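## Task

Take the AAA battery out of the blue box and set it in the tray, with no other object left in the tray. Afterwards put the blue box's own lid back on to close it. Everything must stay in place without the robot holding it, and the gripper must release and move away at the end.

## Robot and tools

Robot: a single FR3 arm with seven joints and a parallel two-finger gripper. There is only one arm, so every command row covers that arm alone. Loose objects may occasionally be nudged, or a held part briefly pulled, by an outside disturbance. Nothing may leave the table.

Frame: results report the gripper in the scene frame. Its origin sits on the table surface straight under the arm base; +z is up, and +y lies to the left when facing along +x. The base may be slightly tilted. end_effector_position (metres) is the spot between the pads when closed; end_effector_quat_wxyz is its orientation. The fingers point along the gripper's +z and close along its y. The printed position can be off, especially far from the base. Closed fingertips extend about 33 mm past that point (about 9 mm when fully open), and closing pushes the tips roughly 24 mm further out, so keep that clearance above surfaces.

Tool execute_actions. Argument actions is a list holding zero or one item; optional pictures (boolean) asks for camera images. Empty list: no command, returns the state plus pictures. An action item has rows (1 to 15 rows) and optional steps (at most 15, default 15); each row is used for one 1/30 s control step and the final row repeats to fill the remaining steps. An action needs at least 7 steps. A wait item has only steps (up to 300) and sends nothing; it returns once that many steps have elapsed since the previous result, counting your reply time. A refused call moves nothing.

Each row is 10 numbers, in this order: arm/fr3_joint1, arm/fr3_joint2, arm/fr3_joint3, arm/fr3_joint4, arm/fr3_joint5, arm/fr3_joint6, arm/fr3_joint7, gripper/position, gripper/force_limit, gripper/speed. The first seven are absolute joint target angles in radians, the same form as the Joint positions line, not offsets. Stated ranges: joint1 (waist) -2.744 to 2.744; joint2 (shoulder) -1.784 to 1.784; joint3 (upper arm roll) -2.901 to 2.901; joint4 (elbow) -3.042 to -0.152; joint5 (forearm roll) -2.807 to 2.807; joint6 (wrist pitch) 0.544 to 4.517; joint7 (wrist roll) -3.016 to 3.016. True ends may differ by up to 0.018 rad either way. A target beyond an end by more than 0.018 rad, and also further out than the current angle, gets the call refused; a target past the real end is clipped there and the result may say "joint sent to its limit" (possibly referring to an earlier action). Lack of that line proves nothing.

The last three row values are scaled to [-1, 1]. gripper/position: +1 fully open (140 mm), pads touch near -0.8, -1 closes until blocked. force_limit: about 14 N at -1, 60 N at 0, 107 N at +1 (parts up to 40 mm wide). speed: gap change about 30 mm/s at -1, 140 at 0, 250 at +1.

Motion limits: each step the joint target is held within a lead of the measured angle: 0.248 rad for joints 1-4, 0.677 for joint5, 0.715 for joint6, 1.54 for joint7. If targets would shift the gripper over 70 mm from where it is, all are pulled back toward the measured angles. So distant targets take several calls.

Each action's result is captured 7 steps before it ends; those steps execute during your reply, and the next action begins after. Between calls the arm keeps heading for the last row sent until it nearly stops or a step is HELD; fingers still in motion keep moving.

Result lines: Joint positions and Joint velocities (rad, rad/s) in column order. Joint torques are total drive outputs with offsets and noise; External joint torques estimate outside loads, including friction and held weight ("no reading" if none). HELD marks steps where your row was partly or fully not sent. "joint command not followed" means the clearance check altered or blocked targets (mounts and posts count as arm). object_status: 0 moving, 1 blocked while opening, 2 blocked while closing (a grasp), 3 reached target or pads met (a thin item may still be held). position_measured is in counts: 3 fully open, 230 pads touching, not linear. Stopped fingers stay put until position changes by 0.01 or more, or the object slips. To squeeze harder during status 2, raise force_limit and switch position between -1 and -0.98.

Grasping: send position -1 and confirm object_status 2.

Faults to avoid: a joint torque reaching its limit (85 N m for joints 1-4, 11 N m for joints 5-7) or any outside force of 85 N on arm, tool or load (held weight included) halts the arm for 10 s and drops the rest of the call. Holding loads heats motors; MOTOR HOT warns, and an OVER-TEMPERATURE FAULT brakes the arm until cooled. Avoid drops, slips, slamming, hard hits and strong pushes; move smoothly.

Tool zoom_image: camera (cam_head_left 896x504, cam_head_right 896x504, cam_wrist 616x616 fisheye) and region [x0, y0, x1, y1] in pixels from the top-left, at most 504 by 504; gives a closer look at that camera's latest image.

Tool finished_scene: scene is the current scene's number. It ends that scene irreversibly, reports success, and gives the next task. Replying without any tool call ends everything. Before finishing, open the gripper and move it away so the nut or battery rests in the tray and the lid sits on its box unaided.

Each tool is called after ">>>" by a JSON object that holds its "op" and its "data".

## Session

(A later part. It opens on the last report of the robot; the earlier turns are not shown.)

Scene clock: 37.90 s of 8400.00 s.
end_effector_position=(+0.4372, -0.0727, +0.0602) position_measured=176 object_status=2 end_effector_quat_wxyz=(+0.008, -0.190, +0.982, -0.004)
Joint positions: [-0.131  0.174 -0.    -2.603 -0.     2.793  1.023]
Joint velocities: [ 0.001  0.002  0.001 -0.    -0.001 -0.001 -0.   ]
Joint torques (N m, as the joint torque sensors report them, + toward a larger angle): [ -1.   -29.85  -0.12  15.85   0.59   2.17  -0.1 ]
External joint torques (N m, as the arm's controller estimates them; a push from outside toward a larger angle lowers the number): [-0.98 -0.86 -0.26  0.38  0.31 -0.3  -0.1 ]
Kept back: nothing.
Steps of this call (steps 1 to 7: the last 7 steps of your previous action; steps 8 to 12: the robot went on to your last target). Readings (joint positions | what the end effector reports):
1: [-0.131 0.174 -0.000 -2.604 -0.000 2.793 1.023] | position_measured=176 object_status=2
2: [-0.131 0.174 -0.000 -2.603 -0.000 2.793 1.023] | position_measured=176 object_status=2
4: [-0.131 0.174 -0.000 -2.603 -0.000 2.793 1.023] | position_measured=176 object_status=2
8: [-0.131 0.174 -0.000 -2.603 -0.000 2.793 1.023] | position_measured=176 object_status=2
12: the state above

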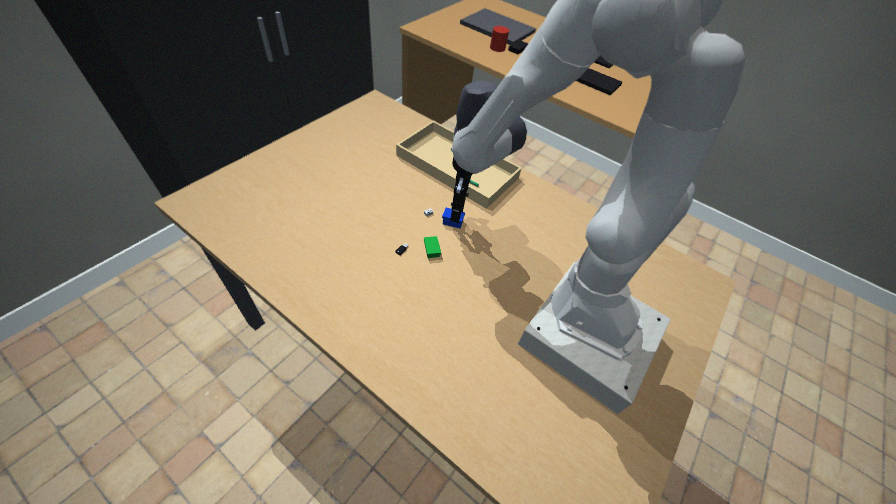

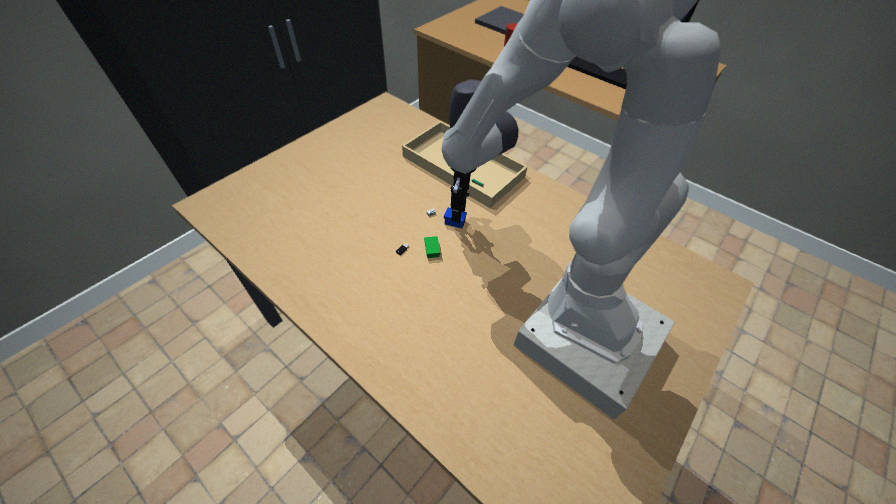

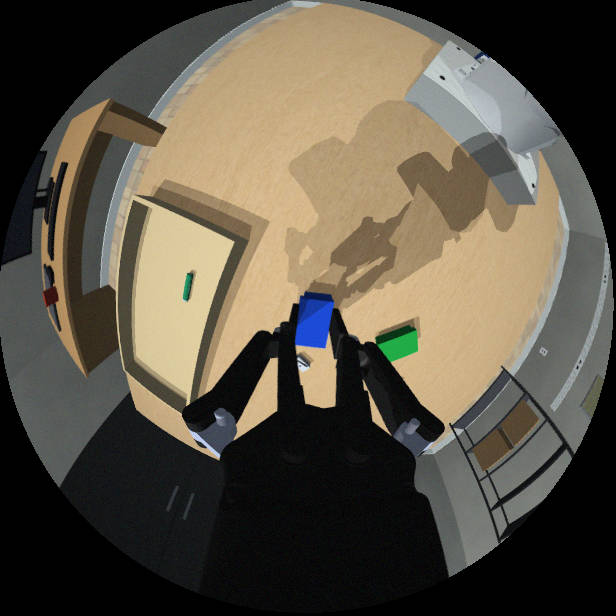

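>>> {"op": "execute_actions", "data": {"actions": [{"rows":[[-0.127,0.176,0,-2.603,0,2.793,1.022,-1,-0.3,-0.2],[-0.127,0.178,0,-2.603,0,2.793,1.022,-1,-0.3,-0.2],[-0.127,0.18,0,-2.603,0,2.793,1.022,-1,-0.3,-0.2],[-0.127,0.182,0,-2.603,0,2.793,1.022,-1,-0.3,-0.2],[-0.127,0.184,0,-2.603,0,2.793,1.022,-1,-0.3,-0.2],[-0.127,0.186,0,-2.603,0,2.795,1.022,-1,-0.3,-0.2],[-0.127,0.188,0,-2.603,0,2.797,1.022,-1,-0.3,-0.2],[-0.127,0.19,0,-2.603,0,2.799,1.022,-1,-0.3,-0.2],[-0.127,0.192,0,-2.603,0,2.801,1.022,-1,-0.3,-0.2]],"steps":15}]}}

>>> {"op": "execute_actions", "data": {"actions": [{"steps":15}], "pictures": true}}

>>> {"op": "zoom_image", "data": {"camera": "cam_wrist", "region": [253,240,373,360]}}

Scene clock: 38.73 s of 8400.00 s.
end_effector_position=(+0.4341, -0.0715, +0.0558) position_measured=176 object_status=2 end_effector_quat_wxyz=(+0.004, -0.191, +0.982, -0.003)
Joint positions: [-0.13   0.184 -0.    -2.603 -0.     2.793  1.023]
Joint velocities: [-0.001  0.063 -0.     0.002  0.001  0.017 -0.001]
Joint torques (N m, as the joint torque sensors report them, + toward a larger angle): [  2.22 -27.62  -0.25  14.26   0.49   2.9   -0.18]
External joint torques (N m, as the arm's controller estimates them; a push from outside toward a larger angle lowers the number): [ 2.38  1.85 -0.26 -1.14  0.2   0.42 -0.18]
Steps of this call (steps 1 to 15: the robot went on to your last target; steps 16 to 17: nothing new was sent; steps 18 to 25: the first 8 steps of this action). Readings (joint positions | what the end effector reports):
18: [-0.131 0.174 -0.000 -2.603 -0.000 2.792 1.023] | position_measured=176 object_status=2
19: [-0.131 0.174 -0.000 -2.603 -0.000 2.792 1.023] | position_measured=176 object_status=2
21: [-0.130 0.176 -0.000 -2.603 -0.000 2.792 1.023] | position_measured=176 object_status=2
25: the state above

Scene clock: 39.23 s of 8400.00 s.
end_effector_position=(+0.4332, -0.0713, +0.0533) position_measured=176 object_status=2 end_effector_quat_wxyz=(+0.003, -0.191, +0.982, -0.002)
Joint positions: [-0.13   0.19  -0.    -2.603 -0.     2.798  1.023]
Joint velocities: [ 0.001  0.     0.     0.     0.001  0.002 -0.001]
Joint torques (N m, as the joint torque sensors report them, + toward a larger angle): [  1.73 -28.91  -0.38  13.9    0.54   2.83  -0.2 ]
External joint torques (N m, as the arm's controller estimates them; a push from outside toward a larger angle lowers the number): [ 1.73  0.48 -0.56 -1.37  0.26  0.37 -0.2 ]
Kept back: nothing.
Steps of this call (steps 1 to 7: the last 7 steps of your previous action; steps 8 to 15: the robot went on to your last target). Readings (joint positions | what the end effector reports):
1: [-0.130 0.186 -0.000 -2.603 -0.000 2.794 1.023] | position_measured=176 object_status=2
2: [-0.130 0.188 -0.000 -2.603 -0.000 2.795 1.023] | position_measured=176 object_status=2
4: [-0.130 0.190 -0.000 -2.603 -0.000 2.796 1.023] | position_measured=176 object_status=2
8: [-0.130 0.190 -0.000 -2.603 -0.000 2.797 1.023] | position_measured=176 object_status=2
15: the state above
The arm was judged still, so your last target was given up. Only a new action makes it travel on or press farther. Fingers that are still opening or closing keep moving.

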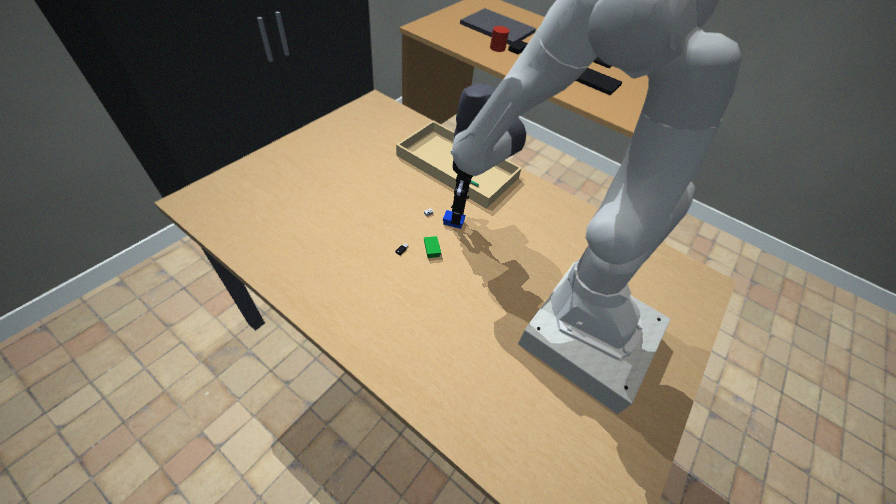

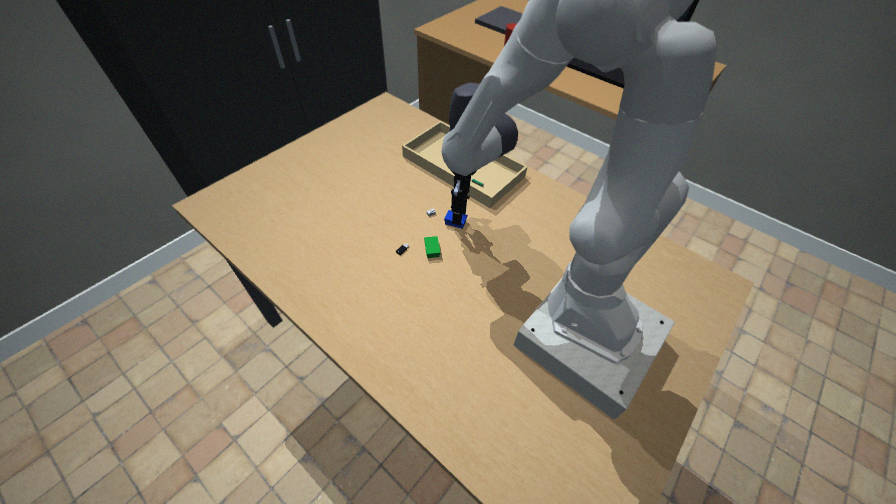

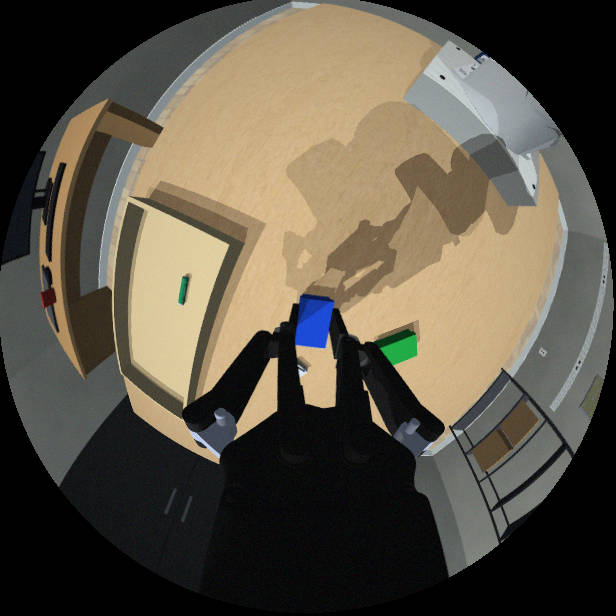

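Region (253, 240, 373, 360) of cam_wrist's 616x616 image, scaled by 4.200, with more detail than that image has.

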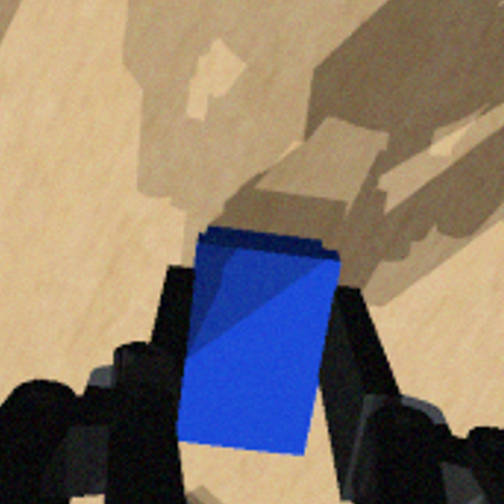

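>>> {"op": "execute_actions", "data": {"actions": [{"rows":[[-0.127,0.195,0,-2.603,0,2.804,1.022,-1,-0.3,-0.2],[-0.127,0.198,0,-2.603,0,2.806,1.022,-1,-0.3,-0.2],[-0.127,0.201,0,-2.603,0,2.809,1.022,-1,-0.3,-0.2],[-0.127,0.204,0,-2.603,0,2.812,1.022,-1,-0.3,-0.2],[-0.127,0.207,0,-2.603,0,2.814,1.022,-1,-0.3,-0.2],[-0.127,0.210,0,-2.603,0,2.817,1.022,-1,-0.3,-0.2],[-0.127,0.213,0,-2.603,0,2.82,1.022,-1,-0.3,-0.2],[-0.127,0.215,0,-2.603,0,2.822,1.022,-1,-0.3,-0.2]],"steps":15}]}}

>>> {"op": "execute_actions", "data": {"actions": [{"steps":15}], "pictures": true}}

Scene clock: 40.23 s of 8400.00 s.
end_effector_position=(+0.4333, -0.0713, +0.0492) position_measured=176 object_status=2 end_effector_quat_wxyz=(+0.003, -0.191, +0.982, -0.003)
Joint positions: [-0.13   0.203 -0.    -2.602 -0.     2.811  1.023]
Joint velocities: [0.001 0.034 0.    0.009 0.002 0.061 0.001]
Joint torques (N m, as the joint torque sensors report them, + toward a larger angle): [  1.44 -23.87   0.11  13.06   0.51   2.84  -0.12]
External joint torques (N m, as the arm's controller estimates them; a push from outside toward a larger angle lowers the number): [ 1.51  4.52 -0.01 -1.24  0.24  0.43 -0.12]
Steps of this call (steps 1 to 22: nothing new was sent; steps 23 to 30: the first 8 steps of this action). Readings (joint positions | what the end effector reports):
23: [-0.130 0.191 -0.000 -2.603 -0.000 2.799 1.023] | position_measured=176 object_status=2
24: [-0.130 0.192 -0.000 -2.603 -0.000 2.800 1.023] | position_measured=176 object_status=2
26: [-0.130 0.196 -0.000 -2.603 -0.000 2.802 1.023] | position_measured=176 object_status=2
30: the state above

Scene clock: 40.73 s of 8400.00 s.
end_effector_position=(+0.4358, -0.0717, +0.0492) position_measured=176 object_status=2 end_effector_quat_wxyz=(+0.007, -0.191, +0.981, -0.004)
Joint positions: [-0.13   0.205 -0.    -2.601 -0.     2.82   1.023]
Joint velocities: [0.001 0.002 0.001 0.001 0.    0.004 0.   ]
Joint torques (N m, as the joint torque sensors report them, + toward a larger angle): [  1.78 -23.28   0.02  12.98   0.46   2.58  -0.15]
External joint torques (N m, as the arm's controller estimates them; a push from outside toward a larger angle lowers the number): [ 1.73  6.18 -0.22 -1.97  0.21  0.12 -0.15]
Kept back: nothing.
Steps of this call (steps 1 to 7: the last 7 steps of your previous action; steps 8 to 15: the robot went on to your last target). Readings (joint positions | what the end effector reports):
1: [-0.130 0.203 -0.000 -2.602 -0.000 2.812 1.023] | position_measured=176 object_status=2
2: [-0.130 0.204 -0.000 -2.602 -0.000 2.814 1.023] | position_measured=176 object_status=2
4: [-0.130 0.204 -0.000 -2.601 -0.000 2.816 1.023] | position_measured=176 object_status=2
8: [-0.130 0.205 -0.000 -2.601 -0.000 2.819 1.023] | position_measured=176 object_status=2
15: the state above
The arm was judged still, so your last target was given up. Only a new action makes it travel on or press farther. Fingers that are still opening or closing keep moving.

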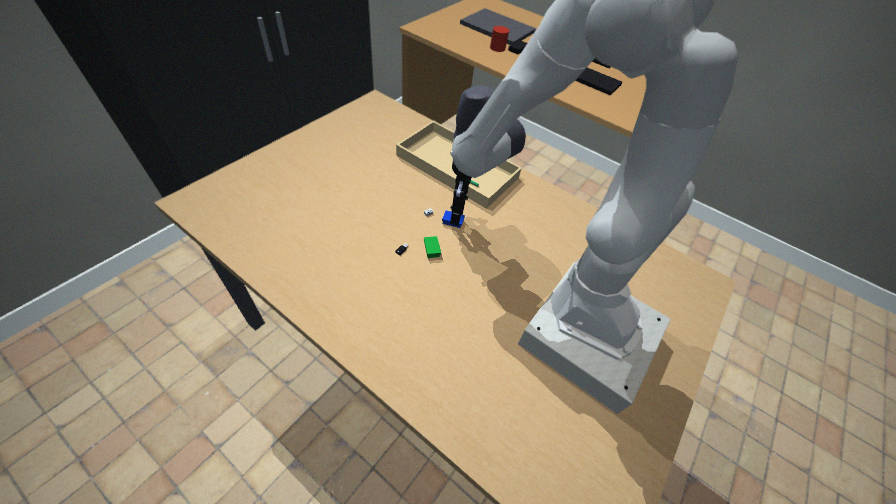

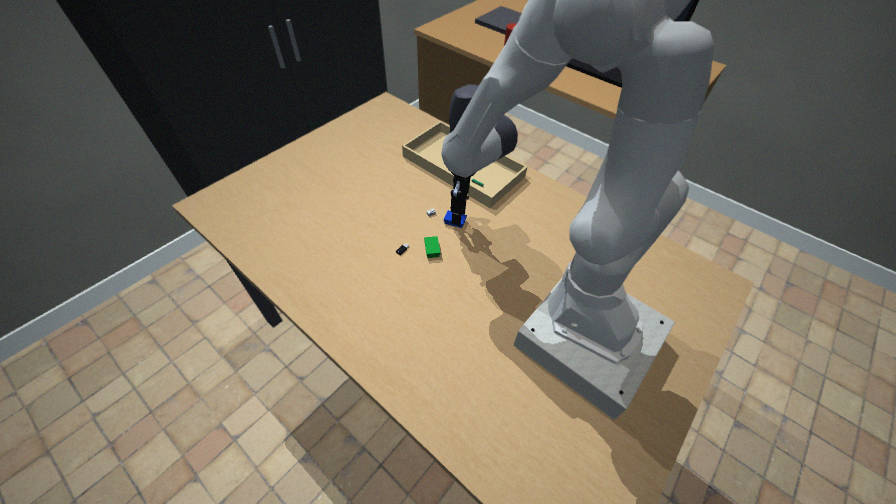

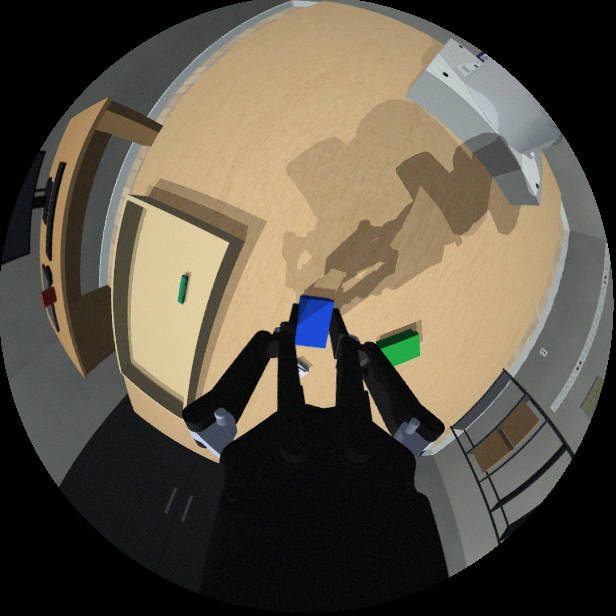

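>>> {"op": "execute_actions", "data": {"actions": [{"rows":[[-0.127,0.203,0,-2.603,0,2.815,1.022,-0.2,0,0],[-0.127,0.203,0,-2.603,0,2.815,1.022,-0.2,0,0],[-0.127,0.203,0,-2.603,0,2.815,1.022,-0.2,0,0],[-0.127,0.203,0,-2.603,0,2.815,1.022,-0.2,0,0],[-0.127,0.203,0,-2.603,0,2.815,1.022,-0.2,0,0],[-0.127,0.203,0,-2.603,0,2.815,1.022,-0.2,0,0],[-0.127,0.203,0,-2.603,0,2.815,1.022,-0.2,0,0],[-0.127,0.19,0,-2.6,0,2.8,1.022,-0.2,0,0],[-0.127,0.17,0,-2.59,0,2.77,1.022,-0.2,0,0],[-0.127,0.15,0,-2.58,0,2.74,1.022,-0.2,0,0],[-0.127,0.12,0,-2.57,0,2.7,1.022,-0.2,0,0],[-0.127,0.09,0,-2.56,0,2.66,1.022,-0.2,0,0]],"steps":15}]}}

>>> {"op": "execute_actions", "data": {"actions": [{"steps":12}], "pictures": true}}

>>> {"op": "zoom_image", "data": {"camera": "cam_wrist", "region": [253,240,373,360]}}

>>> {"op": "zoom_image", "data": {"camera": "cam_head_left", "region": [420,190,490,240]}}

Scene clock: 41.57 s of 8400.00 s.
end_effector_position=(+0.4354, -0.0716, +0.0500) position_measured=154 object_status=0 end_effector_quat_wxyz=(+0.006, -0.191, +0.981, -0.004)
Joint positions: [-0.13   0.203 -0.    -2.601 -0.     2.816  1.023]
Joint velocities: [-0.    -0.079 -0.001 -0.     0.001 -0.097 -0.   ]
Joint torques (N m, as the joint torque sensors report them, + toward a larger angle): [  1.84 -32.46   0.42  15.18   0.49   2.62  -0.2 ]
External joint torques (N m, as the arm's controller estimates them; a push from outside toward a larger angle lowers the number): [ 1.92  0.02  0.31 -1.71  0.23 -0.26 -0.19]
Steps of this call (steps 1 to 17: nothing new was sent; steps 18 to 25: the first 8 steps of this action). Readings (joint positions | what the end effector reports):
18: [-0.130 0.205 -0.000 -2.601 -0.000 2.820 1.023] | position_measured=176 object_status=0
19: [-0.130 0.204 -0.000 -2.601 -0.000 2.820 1.023] | position_measured=176 object_status=0
21: [-0.130 0.204 -0.000 -2.601 -0.000 2.819 1.023] | position_measured=156 object_status=0
25: the state above

Scene clock: 41.97 s of 8400.00 s.
end_effector_position=(+0.4580, -0.0752, +0.1024) position_measured=154 object_status=3 end_effector_quat_wxyz=(+0.017, -0.191, +0.981, -0.008)
Joint positions: [-0.13   0.09  -0.    -2.559 -0.     2.684  1.023]
Joint velocities: [-0.    -0.    -0.001 -0.001  0.001 -0.135 -0.001]
Joint torques (N m, as the joint torque sensors report them, + toward a larger angle): [  2.49 -27.86   0.01  15.88   0.61   2.3   -0.13]
External joint torques (N m, as the arm's controller estimates them; a push from outside toward a larger angle lowers the number): [ 2.57  0.8   0.01 -2.04  0.22 -0.29 -0.13]
Kept back: nothing.
Steps of this call (steps 1 to 7: the last 7 steps of your previous action; steps 8 to 12: the robot went on to your last target). Readings (joint positions | what the end effector reports):
1: [-0.130 0.197 -0.000 -2.601 -0.000 2.808 1.023] | position_measured=154 object_status=0
2: [-0.130 0.187 -0.000 -2.598 -0.000 2.796 1.023] | position_measured=154 object_status=0
4: [-0.130 0.152 -0.000 -2.586 -0.000 2.759 1.023] | position_measured=154 object_status=0
8: [-0.130 0.095 -0.000 -2.561 -0.000 2.709 1.023] | position_measured=154 object_status=3
12: the state above

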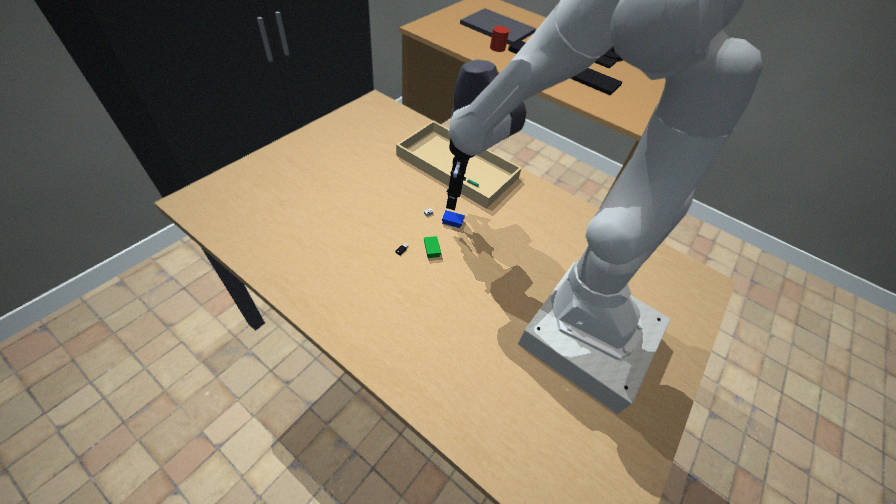

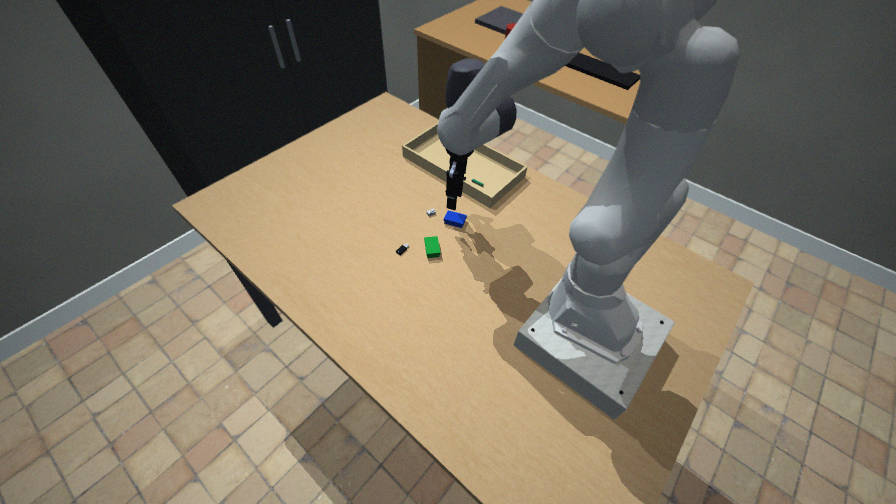

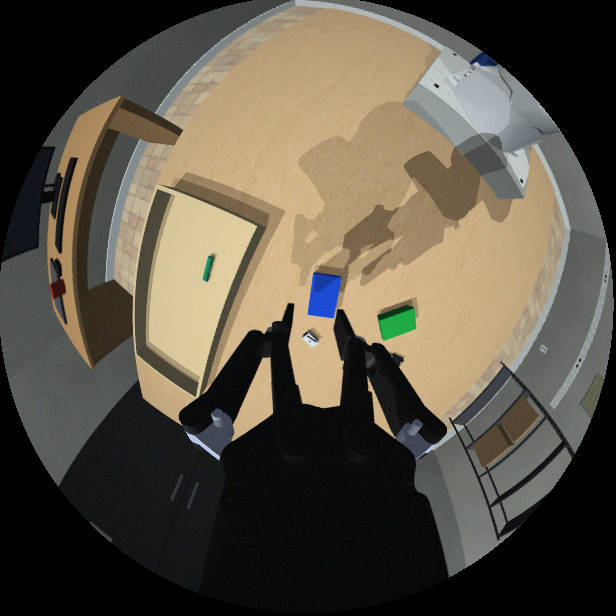

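Region (253, 240, 373, 360) of cam_wrist's 616x616 image, scaled by 4.200, with more detail than that image has.

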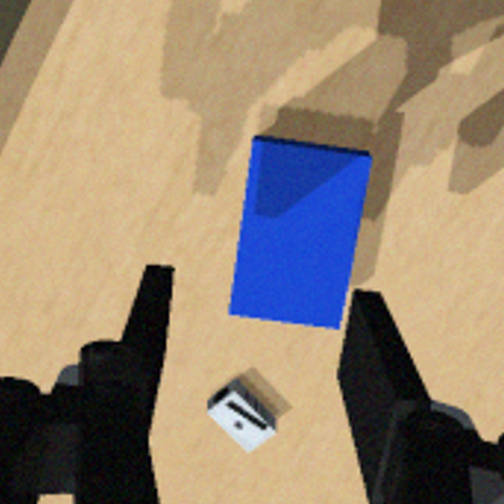

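Region (420, 190, 490, 240) of cam_head_left's 896x504 image, scaled by 7.200, with more detail than that image has; it fills the top 360 rows of this view, and the rest is white.

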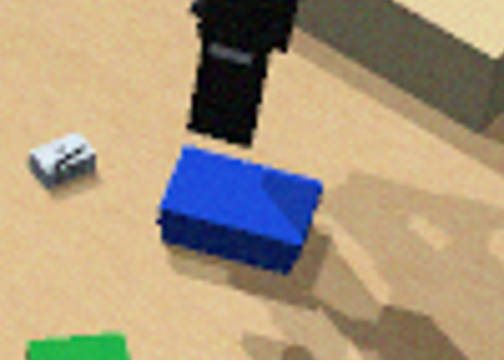

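>>> {"op": "execute_actions", "data": {"actions": [{"rows":[[-0.127,0.1,0,-2.575,0,2.70,1.022,-1,0,1],[-0.127,0.11,0,-2.59,0,2.72,1.022,-1,0,1],[-0.127,0.125,0,-2.603,0,2.74,1.022,-1,0,1],[-0.127,0.14,0,-2.603,0,2.755,1.022,-1,0,1],[-0.127,0.15,0,-2.603,0,2.765,1.022,-1,0,1],[-0.127,0.16,0,-2.603,0,2.775,1.022,-1,0,1],[-0.127,0.167,0,-2.603,0,2.781,1.022,-1,0,1],[-0.127,0.172,0,-2.603,0,2.785,1.022,-1,0,1],[-0.127,0.176,0,-2.603,0,2.789,1.022,-1,0,1],[-0.127,0.179,0,-2.603,0,2.791,1.022,-1,0,1],[-0.127,0.182,0,-2.603,0,2.794,1.022,-1,0,1],[-0.127,0.185,0,-2.603,0,2.797,1.022,-1,0,1],[-0.127,0.188,0,-2.603,0,2.799,1.022,-1,0,1]],"steps":15}]}}

>>> {"op": "execute_actions", "data": {"actions": [{"steps":15}], "pictures": true}}

Scene clock: 43.00 s of 8400.00 s.
end_effector_position=(+0.4289, -0.0705, +0.0647) position_measured=233 object_status=0 end_effector_quat_wxyz=(-0.007, -0.191, +0.981, +0.001)
Joint positions: [-0.13   0.155 -0.    -2.6   -0.     2.739  1.023]
Joint velocities: [ 0.     0.267 -0.001 -0.059  0.     0.244  0.001]
Joint torques (N m, as the joint torque sensors report them, + toward a larger angle): [  1.44 -30.77   0.37  15.58   0.55   3.41  -0.13]
External joint torques (N m, as the arm's controller estimates them; a push from outside toward a larger angle lowers the number): [ 1.51  2.1   0.29 -2.52  0.24  0.6  -0.13]
Steps of this call (steps 1 to 23: the robot went on to your last target; steps 24 to 31: the first 8 steps of this action). Readings (joint positions | what the end effector reports):
24: [-0.130 0.090 -0.000 -2.561 -0.000 2.668 1.023] | position_measured=154 object_status=0
25: [-0.130 0.092 -0.000 -2.566 -0.000 2.677 1.023] | position_measured=163 object_status=0
27: [-0.130 0.108 -0.000 -2.583 -0.000 2.700 1.023] | position_measured=190 object_status=0
31: the state above

Scene clock: 43.50 s of 8400.00 s.
end_effector_position=(+0.4334, -0.0713, +0.0548) position_measured=233 object_status=3 end_effector_quat_wxyz=(+0.003, -0.191, +0.982, -0.002)
Joint positions: [-0.129  0.186 -0.    -2.602 -0.     2.793  1.023]
Joint velocities: [-0.001  0.     0.     0.002 -0.     0.02  -0.002]
Joint torques (N m, as the joint torque sensors report them, + toward a larger angle): [  1.87 -27.88  -0.15  13.38   0.49   2.8   -0.22]
External joint torques (N m, as the arm's controller estimates them; a push from outside toward a larger angle lowers the number): [ 1.98  1.4  -0.22 -1.98  0.21  0.35 -0.21]
Kept back: nothing.
Steps of this call (steps 1 to 7: the last 7 steps of your previous action; steps 8 to 15: the robot went on to your last target). Readings (joint positions | what the end effector reports):
1: [-0.130 0.163 -0.000 -2.601 -0.000 2.747 1.023] | position_measured=233 object_status=0
2: [-0.130 0.169 -0.000 -2.602 -0.000 2.754 1.023] | position_measured=233 object_status=0
4: [-0.129 0.177 -0.000 -2.602 -0.000 2.766 1.023] | position_measured=233 object_status=0
8: [-0.129 0.185 -0.000 -2.602 -0.000 2.783 1.023] | position_measured=233 object_status=3
15: the state above

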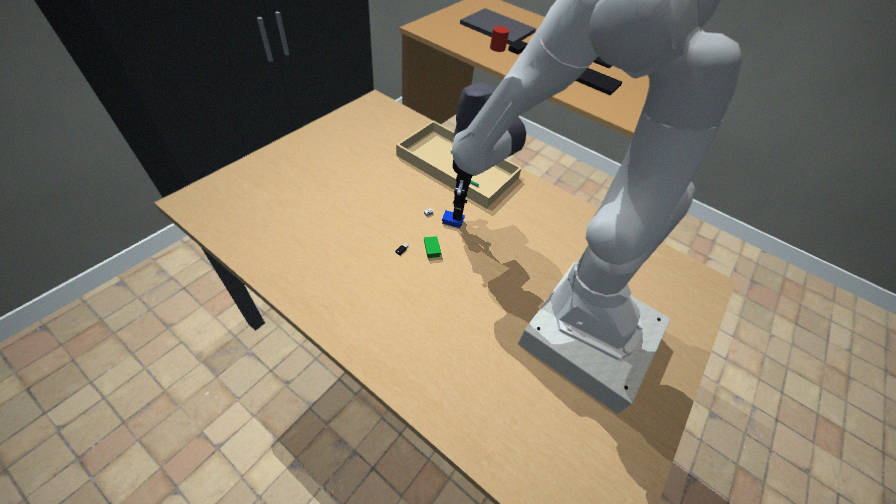

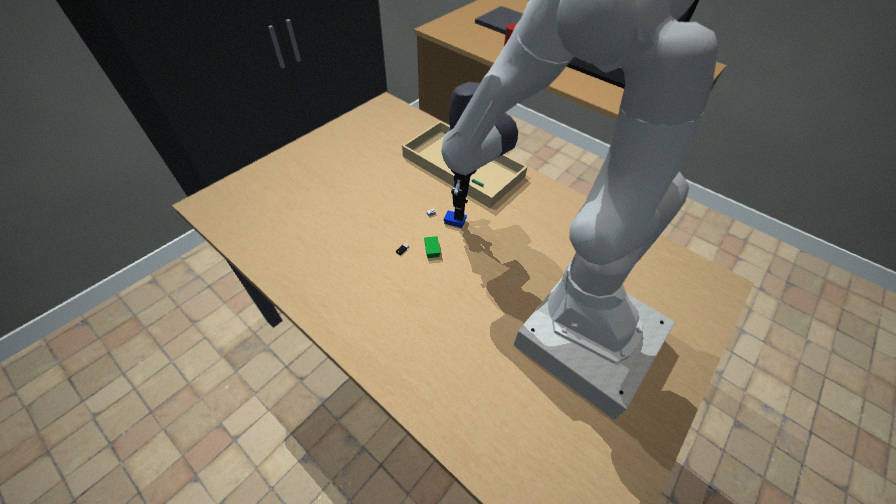

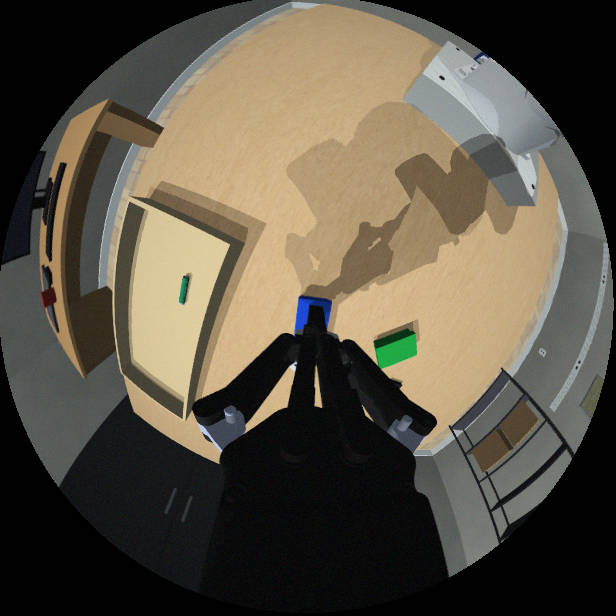

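No contact yet; continue.

>>> {"op": "execute_actions", "data": {"actions": [{"rows":[[-0.127,0.191,0,-2.603,0,2.802,1.022,-1,0,1],[-0.127,0.194,0,-2.603,0,2.804,1.022,-1,0,1],[-0.127,0.197,0,-2.603,0,2.807,1.022,-1,0,1],[-0.127,0.200,0,-2.603,0,2.81,1.022,-1,0,1],[-0.127,0.203,0,-2.603,0,2.812,1.022,-1,0,1],[-0.127,0.206,0,-2.603,0,2.815,1.022,-1,0,1],[-0.127,0.209,0,-2.603,0,2.817,1.022,-1,0,1]],"steps":12}]}}

>>> {"op": "execute_actions", "data": {"actions": [{"steps":14}]}}

Scene clock: 43.97 s of 8400.00 s.
end_effector_position=(+0.4348, -0.0715, +0.0536) position_measured=233 object_status=3 end_effector_quat_wxyz=(+0.005, -0.191, +0.981, -0.003)
Joint positions: [-0.129  0.191 -0.    -2.602 -0.     2.802  1.023]
Joint velocities: [-0.002  0.024  0.     0.01   0.     0.054 -0.001]
Joint torques (N m, as the joint torque sensors report them, + toward a larger angle): [  2.06 -22.55   0.32  12.39   0.55   2.57  -0.13]
External joint torques (N m, as the arm's controller estimates them; a push from outside toward a larger angle lowers the number): [ 2.22  6.24  0.29 -2.42  0.26  0.25 -0.13]
Steps of this call (steps 1 to 9: the robot went on to your last target; steps 10 to 14: the first 5 steps of this action). Readings (joint positions | what the end effector reports):
10: [-0.129 0.187 -0.000 -2.602 -0.000 2.797 1.023] | position_measured=233 object_status=3
11: [-0.129 0.188 -0.000 -2.602 -0.000 2.797 1.023] | position_measured=233 object_status=3
13: [-0.129 0.191 -0.000 -2.602 -0.000 2.800 1.023] | position_measured=233 object_status=3
14: the state above

Scene clock: 44.43 s of 8400.00 s.
end_effector_position=(+0.4388, -0.0721, +0.0535) position_measured=233 object_status=3 end_effector_quat_wxyz=(+0.010, -0.191, +0.981, -0.005)
Joint positions: [-0.129  0.196 -0.    -2.6   -0.     2.816  1.023]
Joint velocities: [ 0.     0.001  0.002 -0.     0.     0.006  0.   ]
Joint torques (N m, as the joint torque sensors report them, + toward a larger angle): [  2.15 -21.23   0.09  12.18   0.49   2.53  -0.13]
External joint torques (N m, as the arm's controller estimates them; a push from outside toward a larger angle lowers the number): [ 2.18  8.32 -0.06 -3.06  0.22  0.04 -0.12]
Kept back: nothing.
Steps of this call (steps 1 to 7: the last 7 steps of your previous action; steps 8 to 14: the robot went on to your last target). Readings (joint positions | what the end effector reports):
1: [-0.129 0.192 -0.000 -2.602 -0.000 2.804 1.023] | position_measured=233 object_status=3
2: [-0.129 0.193 -0.000 -2.601 -0.000 2.806 1.023] | position_measured=233 object_status=3
4: [-0.129 0.194 -0.000 -2.600 -0.000 2.810 1.023] | position_measured=233 object_status=3
8: [-0.129 0.195 -0.000 -2.600 -0.000 2.813 1.023] | position_measured=233 object_status=3
14: the state above

>>> {"op": "execute_actions", "data": {"actions": [{"rows":[[-0.127,0.18,0,-2.6,0,2.79,1.022,-0.2,0,0],[-0.127,0.15,0,-2.59,0,2.75,1.022,-0.2,0,0],[-0.127,0.11,0,-2.58,0,2.7,1.022,-0.2,0,0],[-0.127,0.07,0,-2.56,0,2.64,1.022,-0.2,0,0],[-0.127,0.03,0,-2.53,0,2.57,1.022,-0.2,0,0],[-0.127,0,0,-2.5,0,2.5,1.022,-0.2,0,0]],"steps":15}]}}

>>> {"op": "execute_actions", "data": {"actions": [{"steps":12}], "pictures": true}}

Scene clock: 47.30 s of 8400.00 s.
end_effector_position=(+0.4810, -0.0789, +0.1397) position_measured=182 object_status=0 end_effector_quat_wxyz=(+0.038, -0.191, +0.981, -0.016)
Joint positions: [-0.129  0.03  -0.    -2.52  -0.     2.63   1.023]
Joint velocities: [ 0.002 -0.641 -0.001  0.447  0.    -0.682  0.   ]
Joint torques (N m, as the joint torque sensors report them, + toward a larger angle): [  2.22 -14.99  -0.26   8.14   0.69   0.08  -0.16]
External joint torques (N m, as the arm's controller estimates them; a push from outside toward a larger angle lowers the number): [ 2.25 -2.08 -0.25  0.47  0.32 -0.56 -0.17]
Steps of this call (steps 1 to 30: the robot went on to your last target; steps 31 to 78: nothing new was sent; steps 79 to 86: the first 8 steps of this action). Readings (joint positions | what the end effector reports):
79: [-0.129 0.193 -0.000 -2.600 -0.000 2.813 1.023] | position_measured=233 object_status=0
80: [-0.129 0.186 -0.000 -2.600 -0.000 2.803 1.023] | position_measured=233 object_status=0
82: [-0.129 0.148 -0.000 -2.592 -0.000 2.760 1.023] | position_measured=212 object_status=0
86: the state above

Scene clock: 47.70 s of 8400.00 s.
end_effector_position=(+0.4660, -0.0764, +0.1513) position_measured=154 object_status=3 end_effector_quat_wxyz=(+0.009, -0.191, +0.981, -0.005)
Joint positions: [-0.129 -0.001 -0.    -2.499 -0.     2.515  1.023]
Joint velocities: [ 0.001 -0.001  0.001 -0.001 -0.001 -0.076  0.   ]
Joint torques (N m, as the joint torque sensors report them, + toward a larger angle): [  1.82 -26.33  -0.03  17.79   0.66   2.35  -0.04]
External joint torques (N m, as the arm's controller estimates them; a push from outside toward a larger angle lowers the number): [ 1.77  1.48 -0.07 -2.26  0.19 -0.17 -0.04]
Kept back: nothing.
Steps of this call (steps 1 to 7: the last 7 steps of your previous action; steps 8 to 12: the robot went on to your last target). Readings (joint positions | what the end effector reports):
1: [-0.129 0.013 -0.000 -2.509 -0.000 2.609 1.023] | position_measured=174 object_status=0
2: [-0.129 0.003 -0.000 -2.502 -0.000 2.592 1.023] | position_measured=167 object_status=0
4: [-0.129 -0.003 -0.000 -2.498 -0.000 2.565 1.023] | position_measured=155 object_status=0
8: [-0.129 -0.002 -0.000 -2.498 -0.000 2.530 1.023] | position_measured=154 object_status=0
12: the state above

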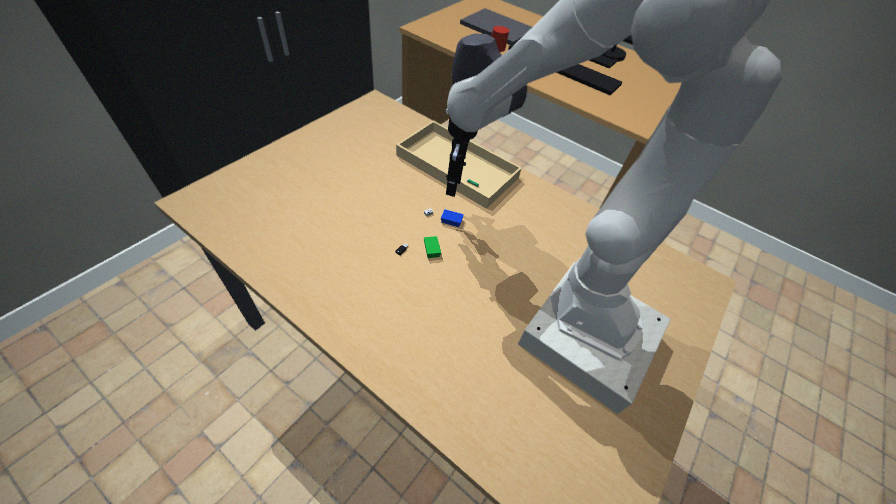

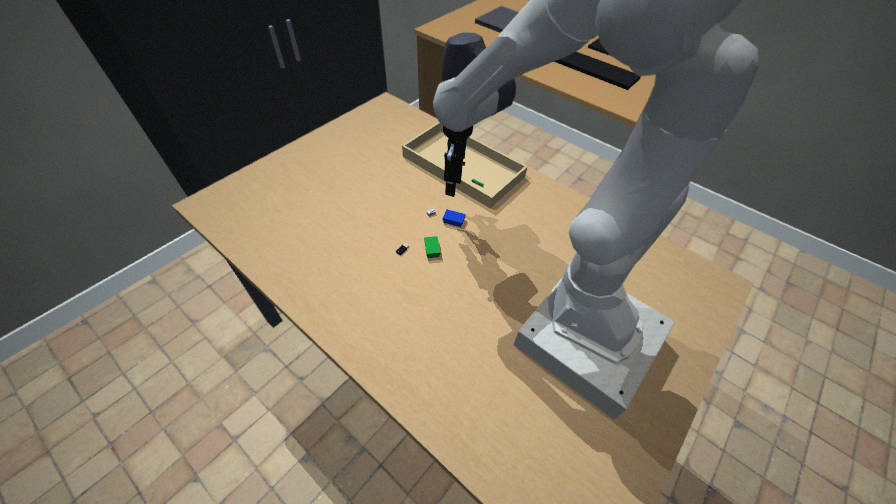

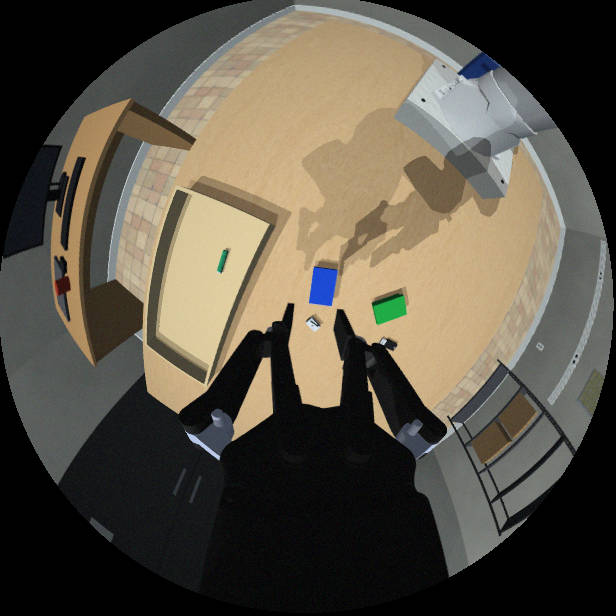

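>>> {"op": "finished_scene", "data": {"scene": 2}}

The scene is finished: the task was done.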